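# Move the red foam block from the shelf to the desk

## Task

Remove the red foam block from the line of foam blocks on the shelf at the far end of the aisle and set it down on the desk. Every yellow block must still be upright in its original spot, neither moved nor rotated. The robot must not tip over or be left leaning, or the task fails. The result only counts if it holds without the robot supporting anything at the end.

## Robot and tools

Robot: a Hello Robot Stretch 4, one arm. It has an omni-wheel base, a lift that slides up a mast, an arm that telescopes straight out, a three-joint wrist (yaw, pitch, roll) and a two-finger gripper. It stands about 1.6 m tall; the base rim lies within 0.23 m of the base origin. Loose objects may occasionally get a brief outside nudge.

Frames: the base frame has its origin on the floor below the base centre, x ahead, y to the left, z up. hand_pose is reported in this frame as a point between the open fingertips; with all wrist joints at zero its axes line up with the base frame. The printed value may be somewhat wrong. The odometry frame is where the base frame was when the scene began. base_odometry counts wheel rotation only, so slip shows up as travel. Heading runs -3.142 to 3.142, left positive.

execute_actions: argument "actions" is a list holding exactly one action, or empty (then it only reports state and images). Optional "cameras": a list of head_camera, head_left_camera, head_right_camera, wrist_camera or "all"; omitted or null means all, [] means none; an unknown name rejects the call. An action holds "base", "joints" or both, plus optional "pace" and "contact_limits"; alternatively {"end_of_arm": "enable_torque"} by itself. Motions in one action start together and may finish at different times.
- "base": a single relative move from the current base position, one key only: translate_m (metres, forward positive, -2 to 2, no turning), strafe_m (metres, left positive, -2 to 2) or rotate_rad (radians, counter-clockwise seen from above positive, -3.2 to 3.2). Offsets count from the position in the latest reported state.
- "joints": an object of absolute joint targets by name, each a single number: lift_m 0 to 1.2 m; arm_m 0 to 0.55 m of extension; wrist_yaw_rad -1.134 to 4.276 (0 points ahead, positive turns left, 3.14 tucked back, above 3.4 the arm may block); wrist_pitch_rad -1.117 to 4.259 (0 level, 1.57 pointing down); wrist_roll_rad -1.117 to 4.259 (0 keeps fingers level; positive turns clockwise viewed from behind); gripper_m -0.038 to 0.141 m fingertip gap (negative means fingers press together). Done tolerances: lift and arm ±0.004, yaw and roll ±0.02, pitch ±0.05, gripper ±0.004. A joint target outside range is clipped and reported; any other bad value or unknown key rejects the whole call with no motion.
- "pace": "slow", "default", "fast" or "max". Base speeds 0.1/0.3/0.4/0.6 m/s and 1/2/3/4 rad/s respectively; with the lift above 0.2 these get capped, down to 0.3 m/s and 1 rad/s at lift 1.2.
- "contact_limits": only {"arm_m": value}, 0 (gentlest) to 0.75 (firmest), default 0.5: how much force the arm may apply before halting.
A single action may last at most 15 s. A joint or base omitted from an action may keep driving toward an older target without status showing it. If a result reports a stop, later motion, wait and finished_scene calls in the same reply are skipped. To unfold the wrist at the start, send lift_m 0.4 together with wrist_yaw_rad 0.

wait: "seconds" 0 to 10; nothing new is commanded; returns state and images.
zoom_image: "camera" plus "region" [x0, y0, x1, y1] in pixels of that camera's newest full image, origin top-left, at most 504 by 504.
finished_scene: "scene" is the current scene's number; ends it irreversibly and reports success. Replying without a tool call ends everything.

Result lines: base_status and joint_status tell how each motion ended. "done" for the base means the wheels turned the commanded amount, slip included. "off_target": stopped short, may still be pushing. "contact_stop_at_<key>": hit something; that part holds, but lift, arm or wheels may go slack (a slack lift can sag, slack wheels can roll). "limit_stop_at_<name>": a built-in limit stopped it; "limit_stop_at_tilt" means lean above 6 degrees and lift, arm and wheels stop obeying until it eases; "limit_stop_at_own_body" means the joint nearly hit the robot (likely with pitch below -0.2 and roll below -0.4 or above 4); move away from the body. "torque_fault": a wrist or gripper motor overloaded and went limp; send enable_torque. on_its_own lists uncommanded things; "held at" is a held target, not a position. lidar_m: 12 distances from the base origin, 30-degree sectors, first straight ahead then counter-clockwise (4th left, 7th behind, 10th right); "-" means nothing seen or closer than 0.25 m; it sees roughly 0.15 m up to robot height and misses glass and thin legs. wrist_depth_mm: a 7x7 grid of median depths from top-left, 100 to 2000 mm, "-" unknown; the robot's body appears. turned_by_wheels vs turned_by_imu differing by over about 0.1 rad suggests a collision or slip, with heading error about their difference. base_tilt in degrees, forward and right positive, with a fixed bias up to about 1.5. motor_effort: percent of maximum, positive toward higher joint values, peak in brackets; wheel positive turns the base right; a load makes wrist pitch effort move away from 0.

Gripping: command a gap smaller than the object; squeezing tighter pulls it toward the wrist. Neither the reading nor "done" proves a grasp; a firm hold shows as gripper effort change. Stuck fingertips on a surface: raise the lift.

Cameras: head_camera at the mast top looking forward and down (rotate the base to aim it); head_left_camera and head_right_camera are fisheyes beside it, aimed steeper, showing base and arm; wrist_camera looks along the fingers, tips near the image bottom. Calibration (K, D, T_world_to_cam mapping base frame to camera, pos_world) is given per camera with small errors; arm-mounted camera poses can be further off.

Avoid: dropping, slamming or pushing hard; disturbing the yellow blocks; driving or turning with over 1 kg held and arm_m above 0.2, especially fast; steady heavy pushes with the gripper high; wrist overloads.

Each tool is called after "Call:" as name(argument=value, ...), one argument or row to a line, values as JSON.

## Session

Call:
execute_actions(
  actions=[],
  cameras=["head_camera","head_left_camera"],
)

Scene clock: 0.00 s.
base_odometry: x=+0.000 y=+0.000 heading=+0.000 (m, m, rad; odometry frame)
turned_by_wheels: +0.000 (rad since the last result)
turned_by_imu: +0.000 (rad since the last result)
base_tilt: forward=-0.6 right=+0.3 (deg)
lidar_m: 1.31 1.98 1.26 1.21 1.23 1.64 0.72 0.71 1.00 2.43 2.52 1.63
base_status: not commanded
joint_positions: lift_m=+0.155 arm_m=+0.001 wrist_yaw_rad=+3.060 wrist_pitch_rad=-0.012 wrist_roll_rad=-0.016 gripper_m=+0.057
joint_status: not commanded
motor_effort: lift_m=+21 arm_m=-1 wrist_yaw_rad=-1 wrist_pitch_rad=-5 wrist_roll_rad=-1 gripper_m=-3 wheel_0=+0 wheel_1=+0 wheel_2=+0 (%)
hand_pose: x=-0.1090 y=+0.1105 z=+0.3370 quat_wxyz=(+0.041, +0.006, -0.008, +0.999) (m; base frame)
wrist_depth_mm: 173 203 1661 1756 1756 1808 1430 / 147 148 1661 1708 1808 1756 1430 / - 135 247 1708 1756 1756 1499 / - 141 219 1708 1708 1808 1576 / 116 147 1661 1661 1756 1808 1499 / 236 1618 1430 1336 1078 991 976 / 661 1160 917 904 831 750 741
pictures: head_camera, head_left_camera
Images, in order (width x height): head_camera 420x560, head_left_camera 420x672.

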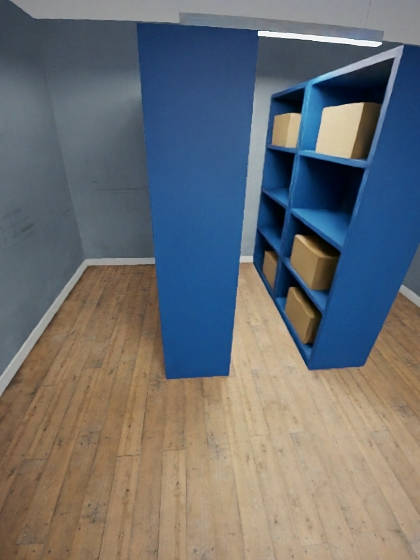

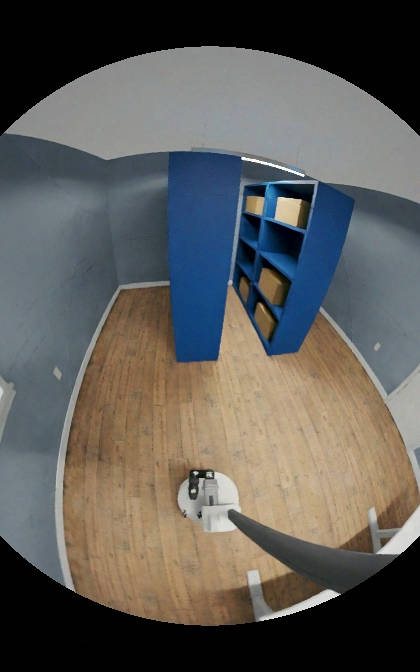

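Call:
execute_actions(
  actions=[
    {"base":{"rotate_rad":0.12},"pace":"fast"},
  ],
  cameras=[],
)

Call:
execute_actions(
  actions=[
    {"base":{"translate_m":0.6},"pace":"max"},
  ],
  cameras=[],
)

Call:
execute_actions(
  actions=[
    {"base":{"strafe_m":-0.65},"pace":"max"},
  ],
  cameras=["head_camera","head_right_camera"],
)

Scene clock: 6.90 s.
base_odometry: x=+0.000 y=+0.000 heading=+0.120 (m, m, rad; odometry frame)
turned_by_wheels: +0.120 (rad since the last result)
turned_by_imu: +0.121 (rad since the last result)
base_tilt: forward=-0.6 right=+0.3 (deg)
lidar_m: 1.33 1.75 1.24 1.22 1.30 1.56 0.74 0.76 1.08 2.44 1.84 1.63
base_status: done
joint_positions: lift_m=+0.155 arm_m=+0.001 wrist_yaw_rad=+3.060 wrist_pitch_rad=-0.012 wrist_roll_rad=-0.016 gripper_m=+0.057
joint_status: not commanded
motor_effort: lift_m=+21(21) arm_m=-1(1) wrist_yaw_rad=-1(1) wrist_pitch_rad=-5(5) wrist_roll_rad=-2(1) gripper_m=-3(2) wheel_0=+1(6) wheel_1=+2(8) wheel_2=+2(6) (%)
hand_pose: x=-0.1090 y=+0.1105 z=+0.3370 quat_wxyz=(+0.041, +0.006, -0.008, +0.999) (m; base frame)
wrist_depth_mm: 174 203 1661 1708 1661 1661 1576 / 147 148 1708 1708 1708 1661 1661 / - 135 246 1661 1661 1661 1661 / - 141 218 1661 1661 1661 1661 / 116 146 1708 1708 1661 1618 1618 / 235 1661 1537 1336 1078 991 991 / 654 1160 946 904 831 750 741
pictures: none
No camera images: the call's "cameras" was empty. Leave "cameras" out to get every camera's image.

Scene clock: 9.47 s.
base_odometry: x=+0.596 y=+0.072 heading=+0.121 (m, m, rad; odometry frame)
turned_by_wheels: +0.000 (rad since the last result)
turned_by_imu: -0.002 (rad since the last result)
base_tilt: forward=-0.6 right=+0.3 (deg)
lidar_m: 0.74 1.71 1.27 1.20 1.26 1.80 1.32 1.40 2.00 2.48 1.19 0.76
base_status: done
joint_positions: lift_m=+0.155 arm_m=+0.001 wrist_yaw_rad=+3.060 wrist_pitch_rad=-0.012 wrist_roll_rad=-0.016 gripper_m=+0.057
joint_status: not commanded
motor_effort: lift_m=+21(21) arm_m=-1(1) wrist_yaw_rad=-1(1) wrist_pitch_rad=-5(5) wrist_roll_rad=+0(2) gripper_m=-1(2) wheel_0=+0(5) wheel_1=-1(7) wheel_2=+2(13) (%)
hand_pose: x=-0.1090 y=+0.1105 z=+0.3370 quat_wxyz=(+0.041, +0.006, -0.008, +0.999) (m; base frame)
wrist_depth_mm: 174 203 - - - - 1576 / 147 148 - - - - 1618 / - 135 246 - - - 1708 / - 141 219 - - - 1756 / 116 146 - - - 1921 1618 / 235 1921 1708 1308 1078 960 991 / 661 1182 960 891 820 759 750
pictures: none
No camera images: the call's "cameras" was empty. Leave "cameras" out to get every camera's image.

Scene clock: 11.93 s.
base_odometry: x=+0.674 y=-0.573 heading=+0.121 (m, m, rad; odometry frame)
turned_by_wheels: +0.000 (rad since the last result)
turned_by_imu: -0.001 (rad since the last result)
base_tilt: forward=-0.6 right=+0.2 (deg)
lidar_m: 1.14 0.78 1.94 1.85 1.94 1.38 1.34 1.41 1.87 1.82 1.01 0.79
base_status: done
joint_positions: lift_m=+0.155 arm_m=+0.001 wrist_yaw_rad=+3.060 wrist_pitch_rad=-0.012 wrist_roll_rad=-0.016 gripper_m=+0.057
joint_status: not commanded
motor_effort: lift_m=+21(21) arm_m=-1(1) wrist_yaw_rad=-1(1) wrist_pitch_rad=-6(6) wrist_roll_rad=+0(2) gripper_m=-4(3) wheel_0=-2(13) wheel_1=+1(15) wheel_2=+1(1) (%)
hand_pose: x=-0.1090 y=+0.1105 z=+0.3370 quat_wxyz=(+0.041, +0.006, -0.008, +0.999) (m; base frame)
wrist_depth_mm: 174 202 - - - - - / 148 148 - - - - - / - 136 246 1808 - - - / - 141 219 - - - - / 116 147 - - - 1983 1618 / 235 1921 1661 1308 1078 976 991 / 654 1205 960 891 820 750 750
pictures: head_camera, head_right_camera
Images, in order (width x height): head_camera 420x560, head_right_camera 420x672.

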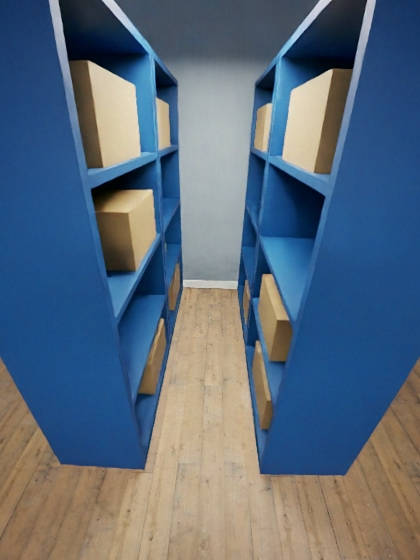

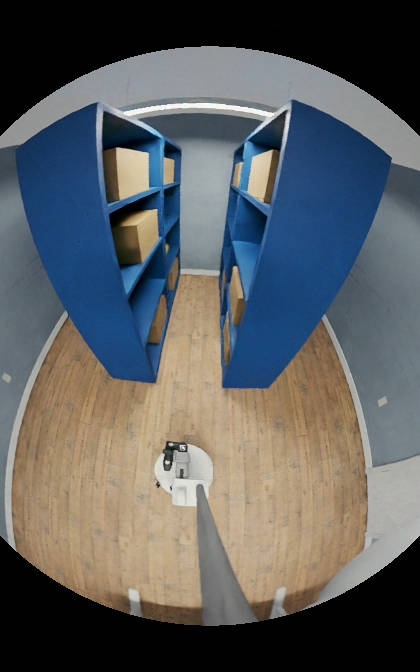

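Call:
execute_actions(
  actions=[
    {"base":{"translate_m":0.85},"joints":{"lift_m":0.5},"pace":"fast"},
  ],
  cameras=["head_camera","head_right_camera","head_left_camera"],
)

Scene clock: 17.83 s.
base_odometry: x=+1.518 y=-0.471 heading=+0.121 (m, m, rad; odometry frame)
turned_by_wheels: +0.000 (rad since the last result)
turned_by_imu: -0.002 (rad since the last result)
base_tilt: forward=-0.5 right=+0.3 (deg)
lidar_m: 1.08 0.42 0.28 0.28 0.29 2.75 2.56 2.28 0.29 0.26 0.30 0.44
base_status: done
joint_positions: lift_m=+0.500 arm_m=+0.001 wrist_yaw_rad=+3.060 wrist_pitch_rad=-0.012 wrist_roll_rad=-0.016 gripper_m=+0.057
joint_status: all done
motor_effort: lift_m=+25(26) arm_m=-1(0) wrist_yaw_rad=-1(1) wrist_pitch_rad=-5(6) wrist_roll_rad=+1(2) gripper_m=-2(3) wheel_0=+1(6) wheel_1=-1(5) wheel_2=+2(14) (%)
hand_pose: x=-0.1090 y=+0.1105 z=+0.6813 quat_wxyz=(+0.041, +0.006, -0.008, +0.999) (m; base frame)
wrist_depth_mm: 173 203 - - - - - / 147 148 - - - - - / - 135 247 - - - - / - 141 219 - - - - / 116 147 - - - - - / 234 - - - - 1808 1863 / - - 1808 1708 1576 1397 1397
pictures: head_camera, head_left_camera, head_right_camera
Images, in order (width x height): head_camera 420x560, head_left_camera 420x672, head_right_camera 420x672.

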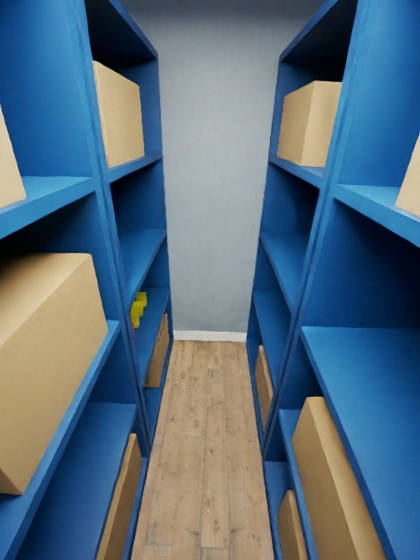

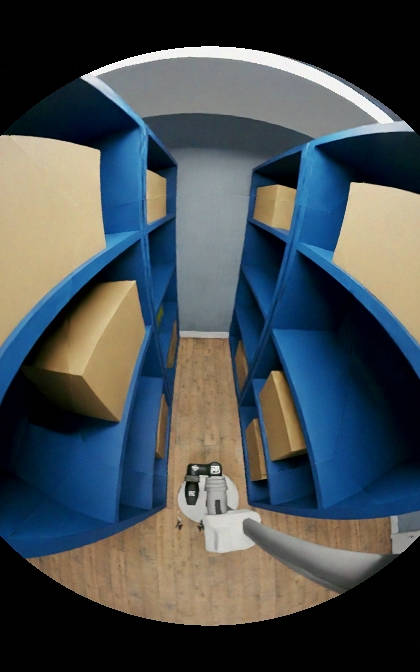

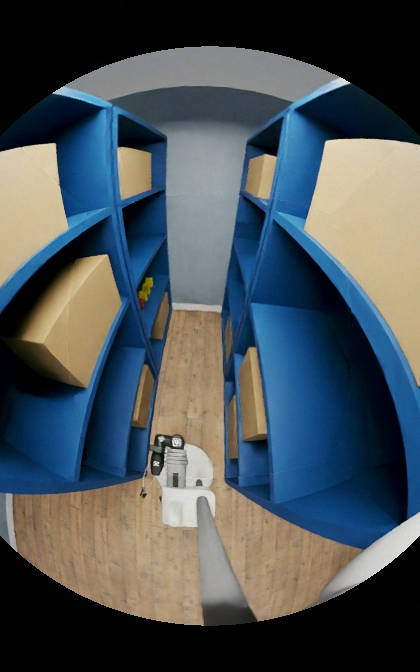

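Call:
execute_actions(
  actions=[
    {"base":{"translate_m":0.55},"joints":{"lift_m":0.72,"wrist_pitch_rad":1.57,"wrist_roll_rad":0},"pace":"fast"},
  ],
)

Scene clock: 22.93 s.
base_odometry: x=+2.064 y=-0.404 heading=+0.121 (m, m, rad; odometry frame)
turned_by_wheels: +0.000 (rad since the last result)
turned_by_imu: -0.001 (rad since the last result)
base_tilt: forward=-0.6 right=+0.3 (deg)
lidar_m: 1.07 0.40 0.28 0.26 0.30 0.42 3.63 0.44 0.30 0.28 0.30 0.44
base_status: done
joint_positions: lift_m=+0.720 arm_m=+0.001 wrist_yaw_rad=+3.060 wrist_pitch_rad=+1.570 wrist_roll_rad=+0.000 gripper_m=+0.057
joint_status: all done
motor_effort: lift_m=+25(24) arm_m=-1(1) wrist_yaw_rad=-1(1) wrist_pitch_rad=+1(3) wrist_roll_rad=+0(2) gripper_m=-4(2) wheel_0=+1(7) wheel_1=-1(7) wheel_2=+1(13) (%)
hand_pose: x=+0.1783 y=+0.0872 z=+0.6094 quat_wxyz=(+0.029, -0.706, +0.029, +0.707) (m; base frame)
wrist_depth_mm: 293 654 842 842 750 477 290 / 627 480 634 621 750 477 306 / 634 798 640 621 750 521 469 / 683 788 634 634 831 603 469 / 798 788 854 842 831 585 402 / 809 788 842 842 831 500 399 / 512 691 842 831 831 732 723
pictures: head_camera, head_left_camera, head_right_camera, wrist_camera
camera_calibration (this result's frames):
wrist_camera: T_world_to_cam=[[0.244616, 0.965979, -0.0839507, -0.0528774], [0.969327, -0.245753, -0.0033228, -0.0900654], [-0.0238409, -0.0805628, -0.996464, 0.847621], [0, 0, 0, 1]] pos_world=[0.120446, 0.0972313, 0.839885]
Images, in order (width x height): head_camera 420x560, head_left_camera 420x672, head_right_camera 420x672, wrist_camera 616x392.

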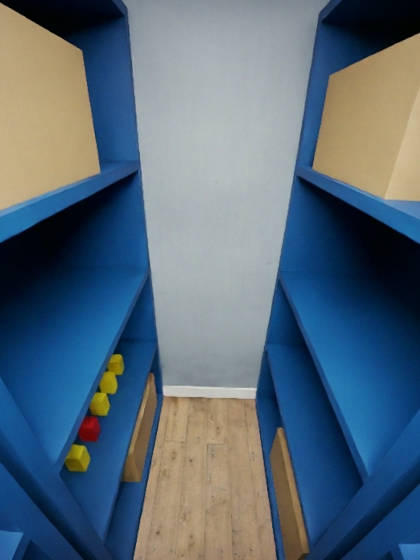

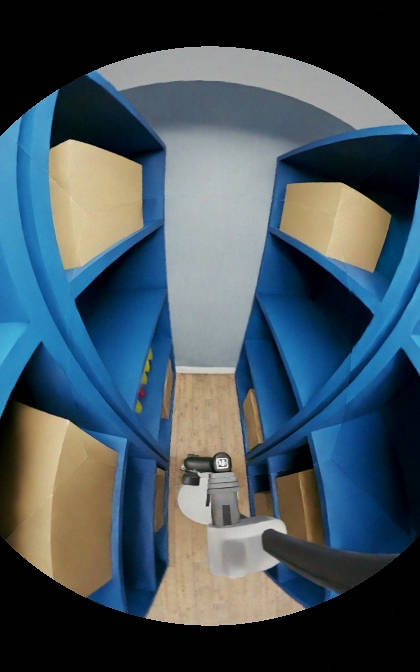

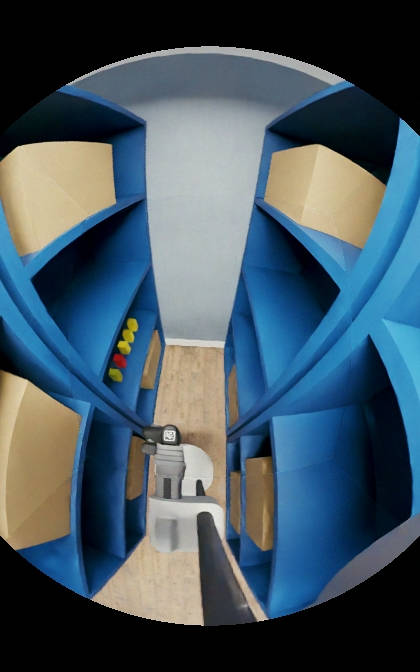

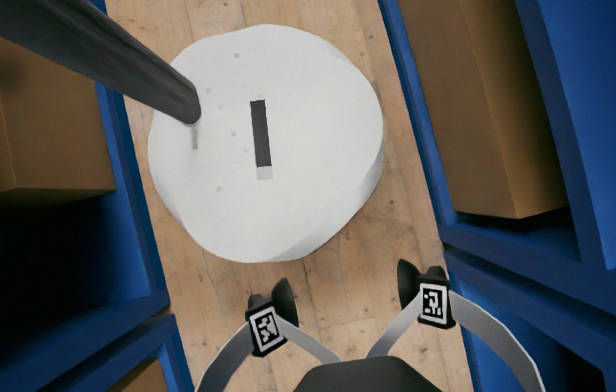

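Call:
execute_actions(
  actions=[
    {"base":{"rotate_rad":-0.035},"pace":"fast"},
  ],
  cameras=[],
)

Call:
execute_actions(
  actions=[
    {"base":{"translate_m":0.52},"joints":{"wrist_yaw_rad":0,"gripper_m":0.06},"pace":"fast"},
  ],
  cameras=["head_right_camera"],
)

Call:
execute_actions(
  actions=[
    {"base":{"rotate_rad":1.59}},
  ],
  cameras=["head_right_camera"],
)

Call:
execute_actions(
  actions=[
    {"joints":{"wrist_pitch_rad":0.9}},
  ],
  cameras=["head_right_camera","wrist_camera"],
)

Scene clock: 28.17 s.
base_odometry: x=+2.064 y=-0.404 heading=+0.086 (m, m, rad; odometry frame)
turned_by_wheels: -0.035 (rad since the last result)
turned_by_imu: -0.034 (rad since the last result)
base_tilt: forward=-0.6 right=+0.3 (deg)
lidar_m: 1.17 0.40 0.28 0.26 0.28 0.39 3.62 0.44 0.31 0.25 0.30 0.44
base_status: done
joint_positions: lift_m=+0.720 arm_m=+0.001 wrist_yaw_rad=+3.060 wrist_pitch_rad=+1.570 wrist_roll_rad=+0.000 gripper_m=+0.057
joint_status: not commanded
motor_effort: lift_m=+24(24) arm_m=-1(1) wrist_yaw_rad=+0(1) wrist_pitch_rad=+1(1) wrist_roll_rad=+5(1) gripper_m=-3(1) wheel_0=+1(7) wheel_1=+0(5) wheel_2=+0(10) (%)
hand_pose: x=+0.1783 y=+0.0872 z=+0.6094 quat_wxyz=(+0.029, -0.706, +0.029, +0.707) (m; base frame)
wrist_depth_mm: 293 654 854 831 750 473 293 / 647 480 634 621 750 477 310 / 634 798 634 627 750 530 469 / 640 788 634 627 820 603 473 / 809 788 854 820 831 609 397 / 798 778 854 842 831 574 424 / 517 668 820 831 831 741 723
pictures: none
No camera images: the call's "cameras" was empty. Leave "cameras" out to get every camera's image.

Scene clock: 30.83 s.
base_odometry: x=+2.582 y=-0.360 heading=+0.086 (m, m, rad; odometry frame)
turned_by_wheels: +0.000 (rad since the last result)
turned_by_imu: -0.002 (rad since the last result)
base_tilt: forward=-0.5 right=+0.3 (deg)
lidar_m: 0.67 0.41 0.27 0.28 0.28 0.38 1.12 0.41 0.28 0.26 0.29 0.42
base_status: done
joint_positions: lift_m=+0.720 arm_m=+0.001 wrist_yaw_rad=+0.001 wrist_pitch_rad=+1.570 wrist_roll_rad=+0.000 gripper_m=+0.060
joint_status: all done
motor_effort: lift_m=+24(24) arm_m=-1(1) wrist_yaw_rad=-2(6) wrist_pitch_rad=+1(2) wrist_roll_rad=-1(2) gripper_m=-1(7) wheel_0=+0(5) wheel_1=+1(5) wheel_2=+2(13) (%)
hand_pose: x=+0.1717 y=-0.0874 z=+0.6094 quat_wxyz=(+0.707, +0.000, +0.707, +0.000) (m; base frame)
wrist_depth_mm: 661 842 854 842 820 741 732 / 615 854 854 842 831 732 732 / 591 809 854 842 831 569 469 / 574 788 842 842 831 609 469 / 549 750 842 627 634 640 473 / 585 788 634 621 615 544 469 / 809 798 634 621 615 732 469
pictures: head_right_camera
Images, in order (width x height): head_right_camera 420x672.

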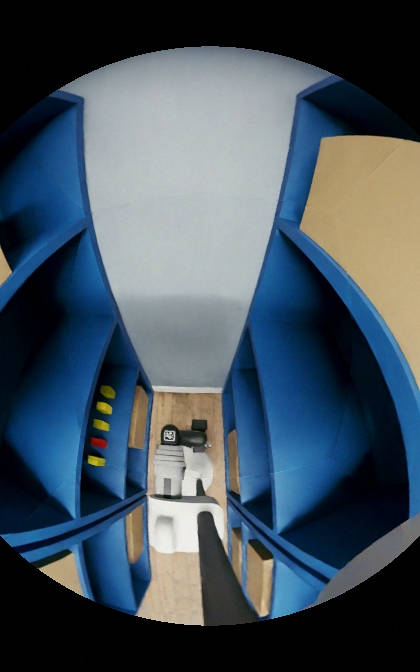

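Scene clock: 32.90 s.
base_odometry: x=+2.582 y=-0.360 heading=+1.676 (m, m, rad; odometry frame)
turned_by_wheels: +1.590 (rad since the last result)
turned_by_imu: +1.586 (rad since the last result)
base_tilt: forward=-0.5 right=+0.3 (deg)
lidar_m: 0.28 0.29 0.42 1.18 0.41 0.27 0.28 0.29 0.41 0.66 0.41 0.27
base_status: done
joint_positions: lift_m=+0.720 arm_m=+0.001 wrist_yaw_rad=+0.000 wrist_pitch_rad=+1.570 wrist_roll_rad=+0.000 gripper_m=+0.060
joint_status: not commanded
motor_effort: lift_m=+24(24) arm_m=-1(1) wrist_yaw_rad=-2(3) wrist_pitch_rad=+1(1) wrist_roll_rad=+1(2) gripper_m=-3(3) wheel_0=-2(6) wheel_1=+0(8) wheel_2=+0(7) (%)
hand_pose: x=+0.1717 y=-0.0874 z=+0.6095 quat_wxyz=(+0.707, +0.000, +0.707, +0.000) (m; base frame)
wrist_depth_mm: 315 312 304 303 296 293 289 / 315 310 307 301 300 473 517 / 315 314 768 759 759 809 809 / 732 820 854 842 831 809 809 / 878 866 854 621 634 809 809 / 891 866 634 627 615 809 798 / 891 878 640 621 615 809 798
pictures: head_right_camera
Images, in order (width x height): head_right_camera 420x672.

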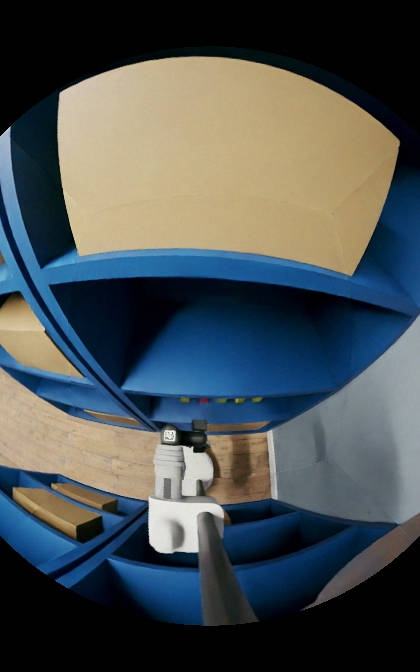

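Scene clock: 33.83 s.
base_odometry: x=+2.582 y=-0.360 heading=+1.676 (m, m, rad; odometry frame)
turned_by_wheels: +0.000 (rad since the last result)
turned_by_imu: +0.000 (rad since the last result)
base_tilt: forward=-0.6 right=+0.3 (deg)
lidar_m: 0.27 0.29 0.42 1.16 0.40 0.30 0.27 0.29 0.40 0.66 0.42 0.29
base_status: not commanded
joint_positions: lift_m=+0.720 arm_m=+0.001 wrist_yaw_rad=+0.000 wrist_pitch_rad=+0.902 wrist_roll_rad=+0.000 gripper_m=+0.060
joint_status: all done
motor_effort: lift_m=+24(24) arm_m=-1(1) wrist_yaw_rad=-2(2) wrist_pitch_rad=-4(6) wrist_roll_rad=+1(1) gripper_m=-3(3) wheel_0=-2(2) wheel_1=+0(0) wheel_2=+0(0) (%)
hand_pose: x=+0.3504 y=-0.0874 z=+0.6716 quat_wxyz=(+0.900, +0.000, +0.436, +0.000) (m; base frame)
wrist_depth_mm: 421 500 512 530 544 549 544 / 413 549 574 569 544 517 492 / 397 539 535 508 480 455 433 / 387 484 473 445 402 315 366 / 370 436 402 392 359 362 353 / 355 394 377 362 342 327 325 / 340 364 342 330 319 309 304
pictures: head_right_camera, wrist_camera
camera_calibration (this result's frames):
wrist_camera: T_world_to_cam=[[-0.0777799, -0.982632, -0.168476, 0.078306], [-0.772028, 0.166288, -0.61345, 0.756383], [0.630811, 0.0823542, -0.771554, 0.533461], [0, 0, 0, 1]] pos_world=[0.253527, -0.0927641, 0.888789]
Images, in order (width x height): head_right_camera 420x672, wrist_camera 616x392.

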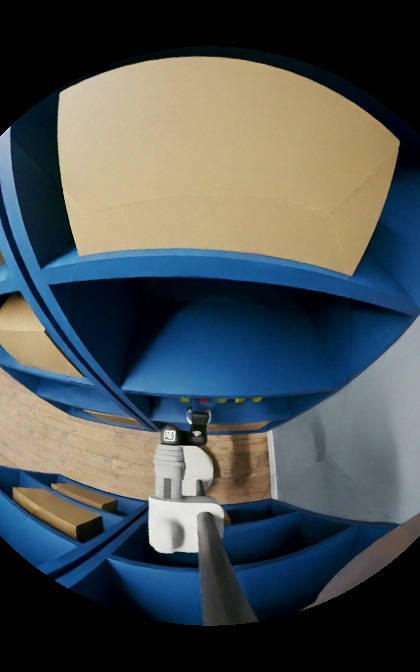

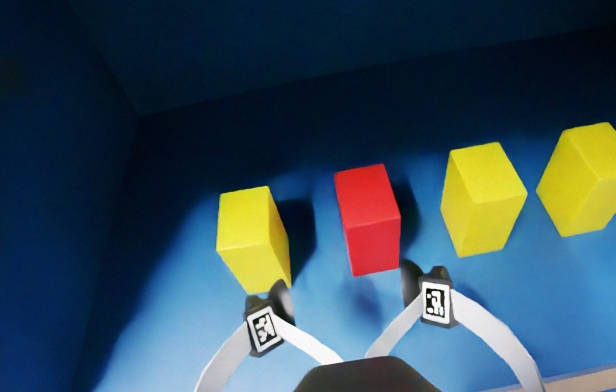

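Call:
execute_actions(
  actions=[
    {"base":{"strafe_m":-0.026},"joints":{"wrist_pitch_rad":0.45}},
  ],
  cameras=[],
)

Call:
execute_actions(
  actions=[
    {"joints":{"lift_m":0.61}},
  ],
  cameras=["wrist_camera"],
)

Scene clock: 41.23 s.
base_odometry: x=+2.608 y=-0.357 heading=+1.676 (m, m, rad; odometry frame)
turned_by_wheels: +0.000 (rad since the last result)
turned_by_imu: +0.001 (rad since the last result)
base_tilt: forward=-0.6 right=+0.3 (deg)
lidar_m: 0.26 0.30 0.42 1.16 0.42 0.30 0.28 0.30 0.42 0.64 0.41 0.28
base_status: done
joint_positions: lift_m=+0.720 arm_m=+0.001 wrist_yaw_rad=+0.000 wrist_pitch_rad=+0.452 wrist_roll_rad=+0.000 gripper_m=+0.060
joint_status: all done
motor_effort: lift_m=+24(24) arm_m=-1(1) wrist_yaw_rad=-2(1) wrist_pitch_rad=-6(7) wrist_roll_rad=+0(1) gripper_m=-1(3) wheel_0=-1(7) wheel_1=+2(7) wheel_2=+0(0) (%)
hand_pose: x=+0.4309 y=-0.0874 z=+0.7718 quat_wxyz=(+0.975, +0.000, +0.224, +0.000) (m; base frame)
wrist_depth_mm: 394 462 462 469 469 469 466 / 449 492 492 492 496 496 500 / 436 521 521 525 535 535 535 / 418 559 564 564 564 569 569 / 402 559 603 609 603 597 559 / 384 530 597 544 500 466 462 / 373 500 484 466 439 325 402
pictures: none
No camera images: the call's "cameras" was empty. Leave "cameras" out to get every camera's image.

Scene clock: 42.73 s.
base_odometry: x=+2.608 y=-0.357 heading=+1.676 (m, m, rad; odometry frame)
turned_by_wheels: +0.000 (rad since the last result)
turned_by_imu: +0.000 (rad since the last result)
base_tilt: forward=-0.6 right=+0.3 (deg)
lidar_m: 0.27 0.29 0.41 1.17 0.43 0.30 0.28 0.31 0.41 0.64 0.40 0.28
base_status: not commanded
joint_positions: lift_m=+0.610 arm_m=+0.001 wrist_yaw_rad=+0.000 wrist_pitch_rad=+0.452 wrist_roll_rad=+0.000 gripper_m=+0.060
joint_status: all done
motor_effort: lift_m=+16(22) arm_m=-1(1) wrist_yaw_rad=-2(2) wrist_pitch_rad=-5(6) wrist_roll_rad=+1(1) gripper_m=-3(0) wheel_0=-1(1) wheel_1=+1(1) wheel_2=+0(0) (%)
hand_pose: x=+0.4310 y=-0.0874 z=+0.6625 quat_wxyz=(+0.975, +0.000, +0.224, +0.000) (m; base frame)
wrist_depth_mm: 449 462 462 466 469 469 469 / 449 488 488 496 496 496 500 / 433 521 525 525 530 530 535 / 421 554 559 564 554 535 496 / 404 530 539 496 462 427 399 / 389 455 291 278 249 234 309 / 370 384 246 238 238 255 254
pictures: wrist_camera
camera_calibration (this result's frames):
wrist_camera: T_world_to_cam=[[0.00315707, -0.982616, -0.185621, 0.0595223], [-0.428769, 0.166364, -0.887964, 0.84691], [0.903409, 0.0823921, -0.42079, 0.125727], [0, 0, 0, 1]] pos_world=[0.249358, -0.0927663, 0.815979]
Images, in order (width x height): wrist_camera 616x392.

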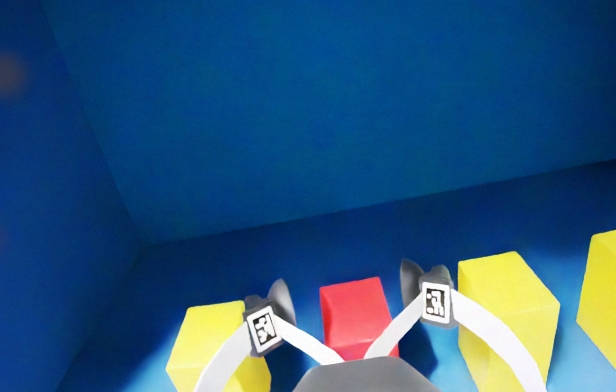

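Call:
execute_actions(
  actions=[
    {"joints":{"lift_m":0.58},"pace":"slow"},
  ],
  cameras=["wrist_camera"],
)

Scene clock: 44.93 s.
base_odometry: x=+2.608 y=-0.357 heading=+1.676 (m, m, rad; odometry frame)
turned_by_wheels: +0.000 (rad since the last result)
turned_by_imu: +0.001 (rad since the last result)
base_tilt: forward=-0.5 right=+0.2 (deg)
lidar_m: 0.26 0.27 0.39 1.17 0.42 0.29 0.29 0.32 0.41 0.62 0.41 0.29
base_status: not commanded
joint_positions: lift_m=+0.580 arm_m=+0.001 wrist_yaw_rad=+0.000 wrist_pitch_rad=+0.452 wrist_roll_rad=+0.000 gripper_m=+0.060
joint_status: all done
motor_effort: lift_m=+16(15) arm_m=-1(1) wrist_yaw_rad=-1(1) wrist_pitch_rad=-5(6) wrist_roll_rad=+4(2) gripper_m=-1(3) wheel_0=-1(1) wheel_1=+2(1) wheel_2=+0(0) (%)
hand_pose: x=+0.4310 y=-0.0874 z=+0.6325 quat_wxyz=(+0.975, +0.000, +0.224, +0.000) (m; base frame)
wrist_depth_mm: 449 459 462 469 473 466 466 / 449 492 492 492 496 496 500 / 436 521 525 530 525 530 525 / 418 549 559 549 521 477 442 / 402 504 480 445 399 251 332 / 389 404 250 230 225 222 232 / 351 334 233 235 236 256 248
pictures: wrist_camera
camera_calibration (this result's frames):
wrist_camera: T_world_to_cam=[[0.0031568, -0.982616, -0.185621, 0.0539565], [-0.428769, 0.166364, -0.887964, 0.820285], [0.903409, 0.0823919, -0.42079, 0.11311], [0, 0, 0, 1]] pos_world=[0.249358, -0.0927664, 0.785994]
Images, in order (width x height): wrist_camera 616x392.

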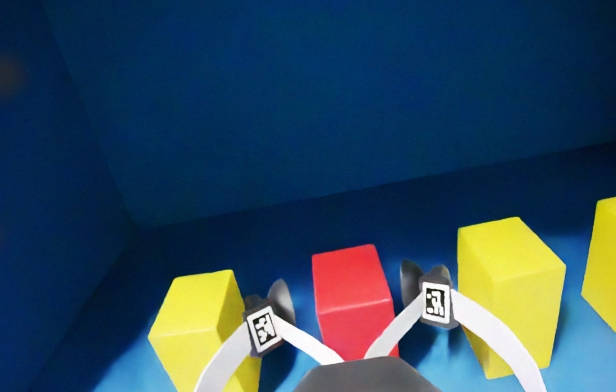

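Good.

Call:
execute_actions(
  actions=[
    {"joints":{"lift_m":0.543,"arm_m":0.008},"pace":"slow"},
  ],
  cameras=["wrist_camera"],
)

Call:
execute_actions(
  actions=[
    {"joints":{"gripper_m":0.005}},
  ],
  cameras=["wrist_camera"],
)

Scene clock: 48.67 s.
base_odometry: x=+2.608 y=-0.357 heading=+1.676 (m, m, rad; odometry frame)
turned_by_wheels: +0.000 (rad since the last result)
turned_by_imu: +0.001 (rad since the last result)
base_tilt: forward=-0.5 right=+0.3 (deg)
lidar_m: 0.25 0.30 0.42 1.17 0.41 0.29 0.29 0.30 0.41 0.64 0.40 0.28
base_status: not commanded
joint_positions: lift_m=+0.543 arm_m=+0.007 wrist_yaw_rad=+0.000 wrist_pitch_rad=+0.452 wrist_roll_rad=+0.000 gripper_m=+0.060
joint_status: all done
motor_effort: lift_m=+16(17) arm_m=+5(3) wrist_yaw_rad=-2(1) wrist_pitch_rad=-5(6) wrist_roll_rad=+1(1) gripper_m=-1(2) wheel_0=-1(1) wheel_1=+2(2) wheel_2=+0(0) (%)
hand_pose: x=+0.4376 y=-0.0874 z=+0.5955 quat_wxyz=(+0.975, +0.000, +0.224, +0.000) (m; base frame)
wrist_depth_mm: 439 455 459 459 462 459 462 / 452 484 484 488 488 488 492 / 436 517 512 521 521 512 496 / 421 539 539 488 439 238 351 / 402 442 370 231 226 222 201 / 359 220 220 217 211 214 219 / 304 282 225 225 228 228 223
pictures: wrist_camera
camera_calibration (this result's frames):
wrist_camera: T_world_to_cam=[[0.00315711, -0.982616, -0.185622, 0.0470655], [-0.428768, 0.166364, -0.887965, 0.790252], [0.903409, 0.082392, -0.420789, 0.0915674], [0, 0, 0, 1]] pos_world=[0.255963, -0.0927664, 0.748982]
Images, in order (width x height): wrist_camera 616x392.

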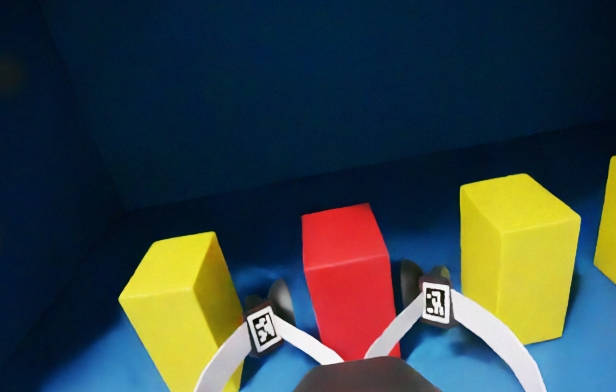

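Scene clock: 50.00 s.
base_odometry: x=+2.608 y=-0.357 heading=+1.676 (m, m, rad; odometry frame)
turned_by_wheels: +0.000 (rad since the last result)
turned_by_imu: +0.000 (rad since the last result)
base_tilt: forward=-0.6 right=+0.3 (deg)
lidar_m: 0.26 0.29 0.42 1.17 0.42 0.29 0.29 0.30 0.41 0.63 0.40 0.30
base_status: not commanded
joint_positions: lift_m=+0.543 arm_m=+0.007 wrist_yaw_rad=+0.000 wrist_pitch_rad=+0.452 wrist_roll_rad=+0.000 gripper_m=+0.005
joint_status: all done
motor_effort: lift_m=+16(16) arm_m=+5(5) wrist_yaw_rad=-1(1) wrist_pitch_rad=-6(6) wrist_roll_rad=+2(0) gripper_m=-19(17) wheel_0=-1(1) wheel_1=+2(1) wheel_2=+0(0) (%)
hand_pose: x=+0.4376 y=-0.0874 z=+0.5955 quat_wxyz=(+0.975, +0.000, +0.224, +0.000) (m; base frame)
wrist_depth_mm: 445 455 459 462 462 462 462 / 452 480 488 488 488 492 492 / 436 512 517 521 525 508 496 / 418 539 535 488 439 239 349 / 402 442 368 216 325 224 201 / 359 220 222 204 199 177 219 / 304 281 182 211 215 229 -
pictures: wrist_camera
camera_calibration (this result's frames):
wrist_camera: T_world_to_cam=[[0.00315722, -0.982616, -0.185621, 0.0470653], [-0.428768, 0.166364, -0.887965, 0.790252], [0.903409, 0.0823921, -0.420789, 0.0915674], [0, 0, 0, 1]] pos_world=[0.255963, -0.0927663, 0.748982]
Images, in order (width x height): wrist_camera 616x392.

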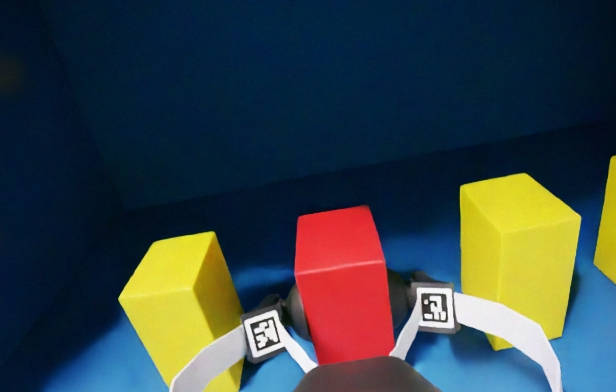

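Call:
execute_actions(
  actions=[
    {"joints":{"lift_m":0.69},"pace":"slow"},
  ],
  cameras=["wrist_camera"],
)

Call:
execute_actions(
  actions=[
    {"joints":{"wrist_yaw_rad":-1.13,"arm_m":0}},
  ],
  cameras=["head_right_camera"],
)

Call:
execute_actions(
  actions=[
    {"joints":{"wrist_pitch_rad":1.57}},
  ],
  cameras=["wrist_camera"],
)

Call:
execute_actions(
  actions=[
    {"base":{"rotate_rad":1.577}},
  ],
  cameras=["head_camera","head_left_camera"],
)

Scene clock: 56.43 s.
base_odometry: x=+2.608 y=-0.357 heading=+1.676 (m, m, rad; odometry frame)
turned_by_wheels: +0.000 (rad since the last result)
turned_by_imu: +0.001 (rad since the last result)
base_tilt: forward=-0.5 right=+0.3 (deg)
lidar_m: 0.27 0.29 0.40 1.18 0.43 0.31 0.29 0.31 0.42 0.62 0.42 0.28
base_status: not commanded
joint_positions: lift_m=+0.690 arm_m=+0.007 wrist_yaw_rad=+0.000 wrist_pitch_rad=+0.452 wrist_roll_rad=+0.000 gripper_m=+0.005
joint_status: all done
motor_effort: lift_m=+25(25) arm_m=+5(5) wrist_yaw_rad=-1(2) wrist_pitch_rad=-6(6) wrist_roll_rad=+1(4) gripper_m=-19(20) wheel_0=-1(1) wheel_1=+1(2) wheel_2=+0(0) (%)
hand_pose: x=+0.4376 y=-0.0874 z=+0.7418 quat_wxyz=(+0.975, +0.000, +0.224, +0.000) (m; base frame)
wrist_depth_mm: 442 455 459 462 462 462 466 / 449 480 488 488 488 492 488 / 436 521 521 525 525 521 525 / 421 544 554 554 554 564 564 / 404 559 591 216 559 549 517 / 384 530 559 203 198 177 430 / 373 473 182 211 214 296 373
pictures: wrist_camera
camera_calibration (this result's frames):
wrist_camera: T_world_to_cam=[[0.00315105, -0.982616, -0.185622, 0.074215], [-0.428798, 0.166364, -0.88795, 0.920117], [0.903395, 0.0823922, -0.42082, 0.153137], [0, 0, 0, 1]] pos_world=[0.255967, -0.0927663, 0.895237]
Images, in order (width x height): wrist_camera 616x392.

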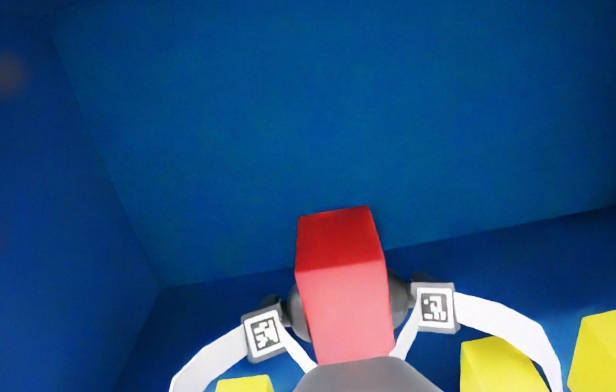

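Scene clock: 57.67 s.
base_odometry: x=+2.608 y=-0.357 heading=+1.676 (m, m, rad; odometry frame)
turned_by_wheels: +0.000 (rad since the last result)
turned_by_imu: +0.000 (rad since the last result)
base_tilt: forward=-0.5 right=+0.3 (deg)
lidar_m: 0.26 0.29 0.39 1.18 0.43 0.30 0.27 0.28 0.40 0.63 0.40 0.29
base_status: not commanded
joint_positions: lift_m=+0.690 arm_m=+0.001 wrist_yaw_rad=-1.129 wrist_pitch_rad=+0.452 wrist_roll_rad=+0.000 gripper_m=+0.005
joint_status: all done
motor_effort: lift_m=+25(25) arm_m=-4(2) wrist_yaw_rad=-3(9) wrist_pitch_rad=-6(5) wrist_roll_rad=+0(1) gripper_m=-21(19) wheel_0=-1(1) wheel_1=+2(2) wheel_2=+0(0) (%)
hand_pose: x=+0.2039 y=-0.2720 z=+0.7417 quat_wxyz=(+0.823, +0.120, +0.190, -0.522) (m; base frame)
wrist_depth_mm: 569 634 574 521 521 477 445 / 597 676 615 554 549 508 473 / 597 723 683 597 585 539 500 / 603 732 732 647 621 580 539 / 603 707 699 216 661 627 574 / 585 597 500 204 199 177 615 / 517 466 182 211 215 741 647
pictures: head_right_camera
Images, in order (width x height): head_right_camera 420x672.

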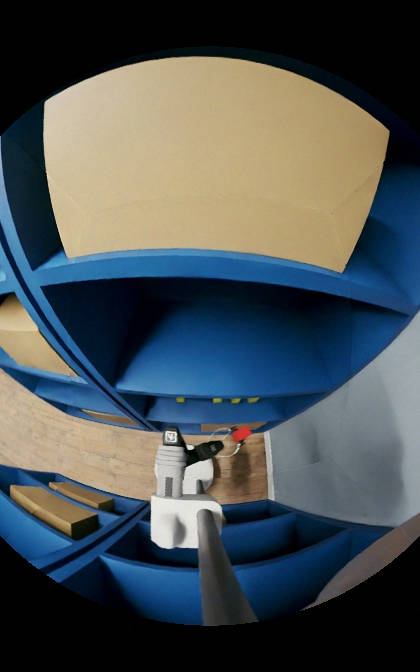

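Scene clock: 58.87 s.
base_odometry: x=+2.608 y=-0.357 heading=+1.676 (m, m, rad; odometry frame)
turned_by_wheels: +0.000 (rad since the last result)
turned_by_imu: +0.000 (rad since the last result)
base_tilt: forward=-0.6 right=+0.2 (deg)
lidar_m: 0.25 0.27 0.40 1.17 0.42 0.31 0.29 0.29 0.43 0.64 0.40 0.28
base_status: not commanded
joint_positions: lift_m=+0.690 arm_m=+0.001 wrist_yaw_rad=-1.130 wrist_pitch_rad=+1.570 wrist_roll_rad=+0.000 gripper_m=+0.005
joint_status: all done
motor_effort: lift_m=+25(25) arm_m=-4(5) wrist_yaw_rad=-2(3) wrist_pitch_rad=+2(4) wrist_roll_rad=+3(1) gripper_m=-18(19) wheel_0=-1(1) wheel_1=+1(2) wheel_2=+0(0) (%)
hand_pose: x=+0.0932 y=-0.0376 z=+0.5794 quat_wxyz=(+0.598, +0.378, +0.597, -0.379) (m; base frame)
wrist_depth_mm: 285 298 525 809 798 788 778 / 285 469 580 809 798 788 778 / 285 585 741 798 788 778 750 / 285 750 750 585 580 580 707 / 285 750 778 216 585 580 294 / 291 723 788 204 199 177 668 / 304 564 182 211 216 707 591
pictures: wrist_camera
camera_calibration (this result's frames):
wrist_camera: T_world_to_cam=[[-0.959262, -0.269742, -0.0839917, 0.151649], [-0.270408, 0.962739, -0.00356682, 0.122785], [0.0818242, 0.0192905, -0.99646, 0.799494], [0, 0, 0, 1]] pos_world=[0.113255, -0.0927259, 0.80984]
Images, in order (width x height): wrist_camera 616x392.

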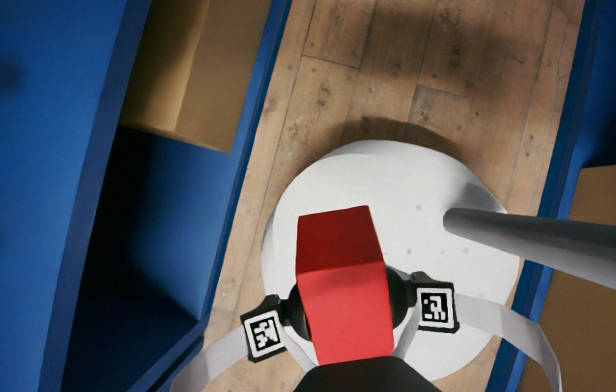

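Scene clock: 60.93 s.
base_odometry: x=+2.608 y=-0.357 heading=-3.030 (m, m, rad; odometry frame)
turned_by_wheels: +1.577 (rad since the last result)
turned_by_imu: +1.573 (rad since the last result)
base_tilt: forward=-0.6 right=+0.3 (deg)
lidar_m: 1.15 0.41 0.31 0.27 0.31 0.44 0.64 0.40 0.29 0.26 0.28 0.40
base_status: done
joint_positions: lift_m=+0.690 arm_m=+0.001 wrist_yaw_rad=-1.130 wrist_pitch_rad=+1.570 wrist_roll_rad=+0.000 gripper_m=+0.005
joint_status: not commanded
motor_effort: lift_m=+25(25) arm_m=-4(4) wrist_yaw_rad=-1(1) wrist_pitch_rad=+1(2) wrist_roll_rad=+3(3) gripper_m=-19(21) wheel_0=-1(5) wheel_1=+0(6) wheel_2=+0(8) (%)
hand_pose: x=+0.0931 y=-0.0375 z=+0.5794 quat_wxyz=(+0.598, +0.378, +0.597, -0.379) (m; base frame)
wrist_depth_mm: 854 759 683 647 715 707 484 / 842 842 820 798 723 707 525 / 842 831 820 809 798 778 723 / 854 842 820 597 585 574 788 / 842 842 820 215 580 574 294 / 820 842 831 204 199 177 778 / 707 759 182 211 215 788 778
pictures: head_camera, head_left_camera
Images, in order (width x height): head_camera 420x560, head_left_camera 420x672.

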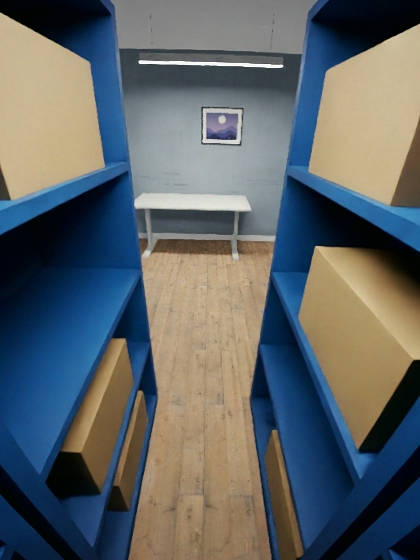

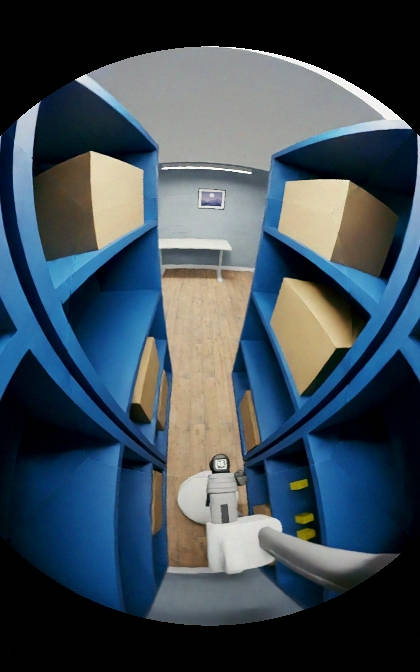

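Call:
execute_actions(
  actions=[
    {"base":{"translate_m":0.55},"joints":{"wrist_yaw_rad":0.15},"pace":"fast"},
  ],
  cameras=["head_camera"],
)

Scene clock: 64.97 s.
base_odometry: x=+2.061 y=-0.418 heading=-3.030 (m, m, rad; odometry frame)
turned_by_wheels: +0.000 (rad since the last result)
turned_by_imu: -0.001 (rad since the last result)
base_tilt: forward=-0.6 right=+0.3 (deg)
lidar_m: 2.71 0.42 0.29 0.28 0.31 0.41 1.17 0.43 0.29 0.26 0.29 0.42
base_status: done
joint_positions: lift_m=+0.690 arm_m=+0.001 wrist_yaw_rad=+0.150 wrist_pitch_rad=+1.570 wrist_roll_rad=+0.000 gripper_m=+0.005
joint_status: all done
motor_effort: lift_m=+25(25) arm_m=-4(4) wrist_yaw_rad=+0(5) wrist_pitch_rad=+1(1) wrist_roll_rad=+1(1) gripper_m=-20(18) wheel_0=+1(5) wheel_1=+0(5) wheel_2=+1(14) (%)
hand_pose: x=+0.1853 y=-0.0864 z=+0.5794 quat_wxyz=(+0.705, -0.053, +0.705, +0.053) (m; base frame)
wrist_depth_mm: 759 759 820 798 798 707 699 / 554 768 820 809 798 707 699 / 554 759 820 809 798 699 691 / 549 759 831 809 798 707 455 / 544 750 615 216 798 621 439 / 535 759 603 204 199 177 439 / 530 768 182 211 215 627 439
pictures: head_camera
Images, in order (width x height): head_camera 420x560.

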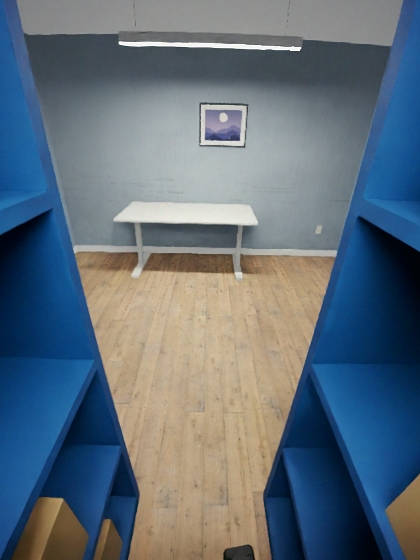

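Call:
execute_actions(
  actions=[
    {"base":{"translate_m":2.0},"joints":{"wrist_pitch_rad":0.45,"lift_m":0.85,"arm_m":0.44},"pace":"fast"},
  ],
  cameras=["head_camera","wrist_camera"],
)

Scene clock: 72.67 s.
base_odometry: x=+0.074 y=-0.641 heading=-3.030 (m, m, rad; odometry frame)
turned_by_wheels: +0.000 (rad since the last result)
turned_by_imu: -0.007 (rad since the last result)
base_tilt: forward=-0.6 right=+0.3 (deg)
lidar_m: 0.71 0.77 1.11 1.84 1.95 1.40 1.37 1.38 1.92 1.80 1.90 0.76
base_status: done
joint_positions: lift_m=+0.850 arm_m=+0.439 wrist_yaw_rad=+0.150 wrist_pitch_rad=+0.452 wrist_roll_rad=+0.000 gripper_m=+0.005
joint_status: all done
motor_effort: lift_m=+24(24) arm_m=+4(5) wrist_yaw_rad=-2(0) wrist_pitch_rad=-6(8) wrist_roll_rad=-1(1) gripper_m=-20(21) wheel_0=+0(8) wheel_1=+0(5) wheel_2=+2(11) (%)
hand_pose: x=+0.8798 y=-0.0476 z=+0.9018 quat_wxyz=(+0.972, -0.017, +0.224, +0.073) (m; base frame)
wrist_depth_mm: 866 831 809 798 768 759 732 / 904 891 866 831 831 798 778 / 991 960 931 904 854 820 759 / 1025 960 854 759 683 627 585 / 768 699 640 216 508 504 473 / 574 544 508 204 199 177 392 / 477 459 182 211 214 357 -
pictures: head_camera, wrist_camera
camera_calibration (this result's frames):
wrist_camera: T_world_to_cam=[[0.149848, -0.971099, -0.185775, 0.0132219], [-0.448834, 0.100607, -0.887934, 1.25974], [0.880962, 0.216437, -0.420786, -0.15617], [0, 0, 0, 1]] pos_world=[0.701013, -0.0800976, 1.05531]
Images, in order (width x height): head_camera 420x560, wrist_camera 616x392.

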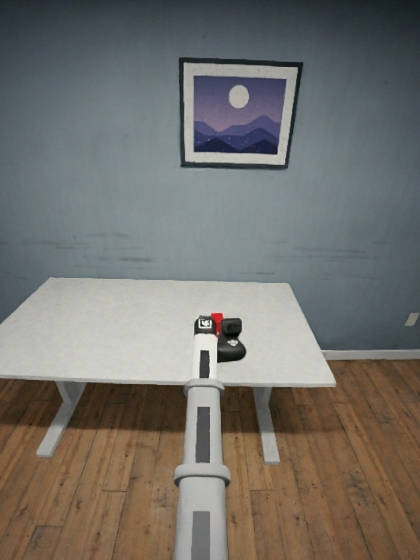

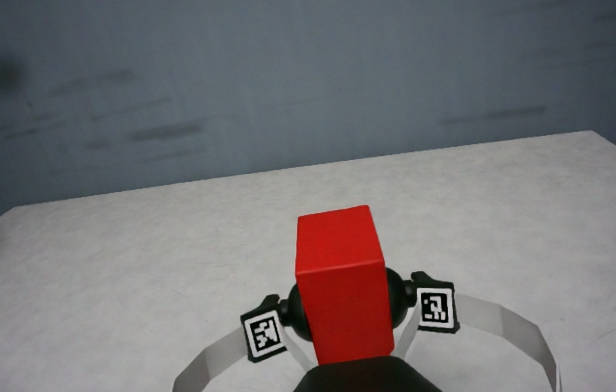

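Call:
execute_actions(
  actions=[
    {"joints":{"lift_m":0.736},"pace":"slow"},
  ],
  cameras=["wrist_camera"],
)

Scene clock: 78.40 s.
base_odometry: x=+0.074 y=-0.641 heading=-3.030 (m, m, rad; odometry frame)
turned_by_wheels: +0.000 (rad since the last result)
turned_by_imu: +0.001 (rad since the last result)
base_tilt: forward=-0.5 right=+0.3 (deg)
lidar_m: 0.73 0.79 1.10 1.84 1.96 1.40 1.35 1.39 1.93 1.80 1.92 0.76
base_status: not commanded
joint_positions: lift_m=+0.736 arm_m=+0.439 wrist_yaw_rad=+0.150 wrist_pitch_rad=+0.452 wrist_roll_rad=+0.000 gripper_m=+0.005
joint_status: all done
motor_effort: lift_m=+16(23) arm_m=+4(5) wrist_yaw_rad=-2(2) wrist_pitch_rad=-5(5) wrist_roll_rad=+2(1) gripper_m=-22(19) wheel_0=+0(0) wheel_1=+0(0) wheel_2=+2(2) (%)
hand_pose: x=+0.8798 y=-0.0476 z=+0.7885 quat_wxyz=(+0.972, -0.017, +0.224, +0.073) (m; base frame)
wrist_depth_mm: 854 842 820 798 778 759 732 / 917 904 866 842 809 778 732 / 976 931 831 699 615 549 500 / 715 627 554 496 449 410 382 / 496 455 415 216 332 327 307 / 379 355 332 204 199 177 259 / 310 297 182 211 215 234 -
pictures: wrist_camera
camera_calibration (this result's frames):
wrist_camera: T_world_to_cam=[[0.149847, -0.971099, -0.185775, -0.00783202], [-0.448833, 0.100607, -0.887934, 1.15911], [0.880962, 0.216437, -0.420786, -0.203861], [0, 0, 0, 1]] pos_world=[0.701016, -0.0800977, 0.94198]
Images, in order (width x height): wrist_camera 616x392.

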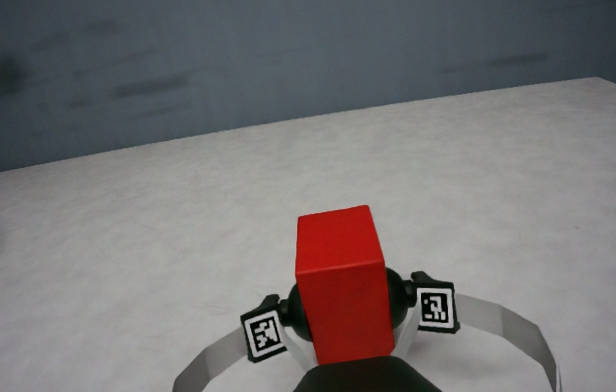

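Call:
execute_actions(
  actions=[
    {"joints":{"gripper_m":0.08,"lift_m":0.731}},
  ],
  cameras=[],
)

Call:
execute_actions(
  actions=[
    {"joints":{"arm_m":0.34,"lift_m":0.78},"pace":"fast"},
  ],
  cameras=["wrist_camera"],
)

Scene clock: 83.60 s.
base_odometry: x=+0.074 y=-0.641 heading=-3.030 (m, m, rad; odometry frame)
turned_by_wheels: +0.000 (rad since the last result)
turned_by_imu: +0.001 (rad since the last result)
base_tilt: forward=-0.5 right=+0.3 (deg)
lidar_m: 0.74 0.78 1.09 1.84 1.93 1.40 1.36 1.38 1.91 1.78 1.93 0.77
base_status: not commanded
joint_positions: lift_m=+0.731 arm_m=+0.439 wrist_yaw_rad=+0.150 wrist_pitch_rad=+0.452 wrist_roll_rad=+0.000 gripper_m=+0.080
joint_status: all done
motor_effort: lift_m=+17(15) arm_m=+4(4) wrist_yaw_rad=-1(1) wrist_pitch_rad=-5(6) wrist_roll_rad=+1(0) gripper_m=-2(19) wheel_0=+0(0) wheel_1=+0(0) wheel_2=+2(2) (%)
hand_pose: x=+0.8798 y=-0.0476 z=+0.7835 quat_wxyz=(+0.972, -0.017, +0.224, +0.073) (m; base frame)
wrist_depth_mm: 854 842 820 788 768 759 732 / 917 878 878 854 820 768 723 / 991 931 809 683 603 535 488 / 707 615 544 484 442 402 375 / 488 445 410 229 320 322 300 / 370 349 317 217 211 243 254 / 303 290 262 224 225 226 223
pictures: none
No camera images: the call's "cameras" was empty. Leave "cameras" out to get every camera's image.

Scene clock: 84.70 s.
base_odometry: x=+0.074 y=-0.641 heading=-3.030 (m, m, rad; odometry frame)
turned_by_wheels: +0.000 (rad since the last result)
turned_by_imu: +0.000 (rad since the last result)
base_tilt: forward=-0.6 right=+0.2 (deg)
lidar_m: 0.74 0.78 1.07 1.85 1.96 1.40 1.36 1.35 1.93 1.80 1.92 0.77
base_status: not commanded
joint_positions: lift_m=+0.780 arm_m=+0.341 wrist_yaw_rad=+0.150 wrist_pitch_rad=+0.452 wrist_roll_rad=+0.000 gripper_m=+0.080
joint_status: all done
motor_effort: lift_m=+24(25) arm_m=-4(12) wrist_yaw_rad=-1(2) wrist_pitch_rad=-5(5) wrist_roll_rad=+1(2) gripper_m=-1(1) wheel_0=+1(0) wheel_1=+0(0) wheel_2=+2(2) (%)
hand_pose: x=+0.7814 y=-0.0477 z=+0.8319 quat_wxyz=(+0.972, -0.017, +0.224, +0.073) (m; base frame)
wrist_depth_mm: 960 917 917 904 866 842 820 / 1025 991 976 946 917 878 854 / 1098 1060 1008 842 741 661 615 / 866 759 661 597 539 492 459 / 597 549 504 445 324 397 373 / 459 427 394 366 332 298 315 / 373 359 320 309 291 278 273
pictures: wrist_camera
camera_calibration (this result's frames):
wrist_camera: T_world_to_cam=[[0.149737, -0.971116, -0.185774, 0.0150234], [-0.448639, 0.100703, -0.888021, 1.15338], [0.88108, 0.216315, -0.420602, -0.0991462], [0, 0, 0, 1]] pos_world=[0.602559, -0.0801124, 0.985319]
Images, in order (width x height): wrist_camera 616x392.

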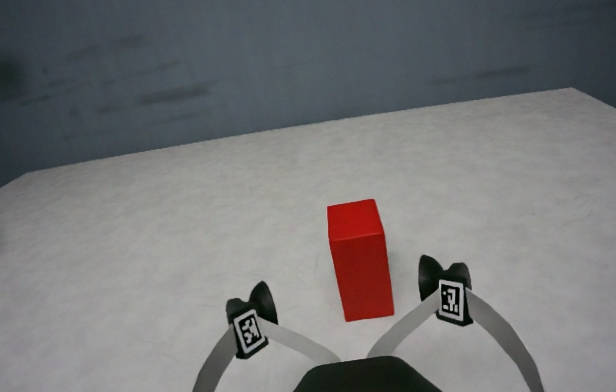

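Call:
finished_scene(
  scene=2,
)

The scene is finished: the task was done.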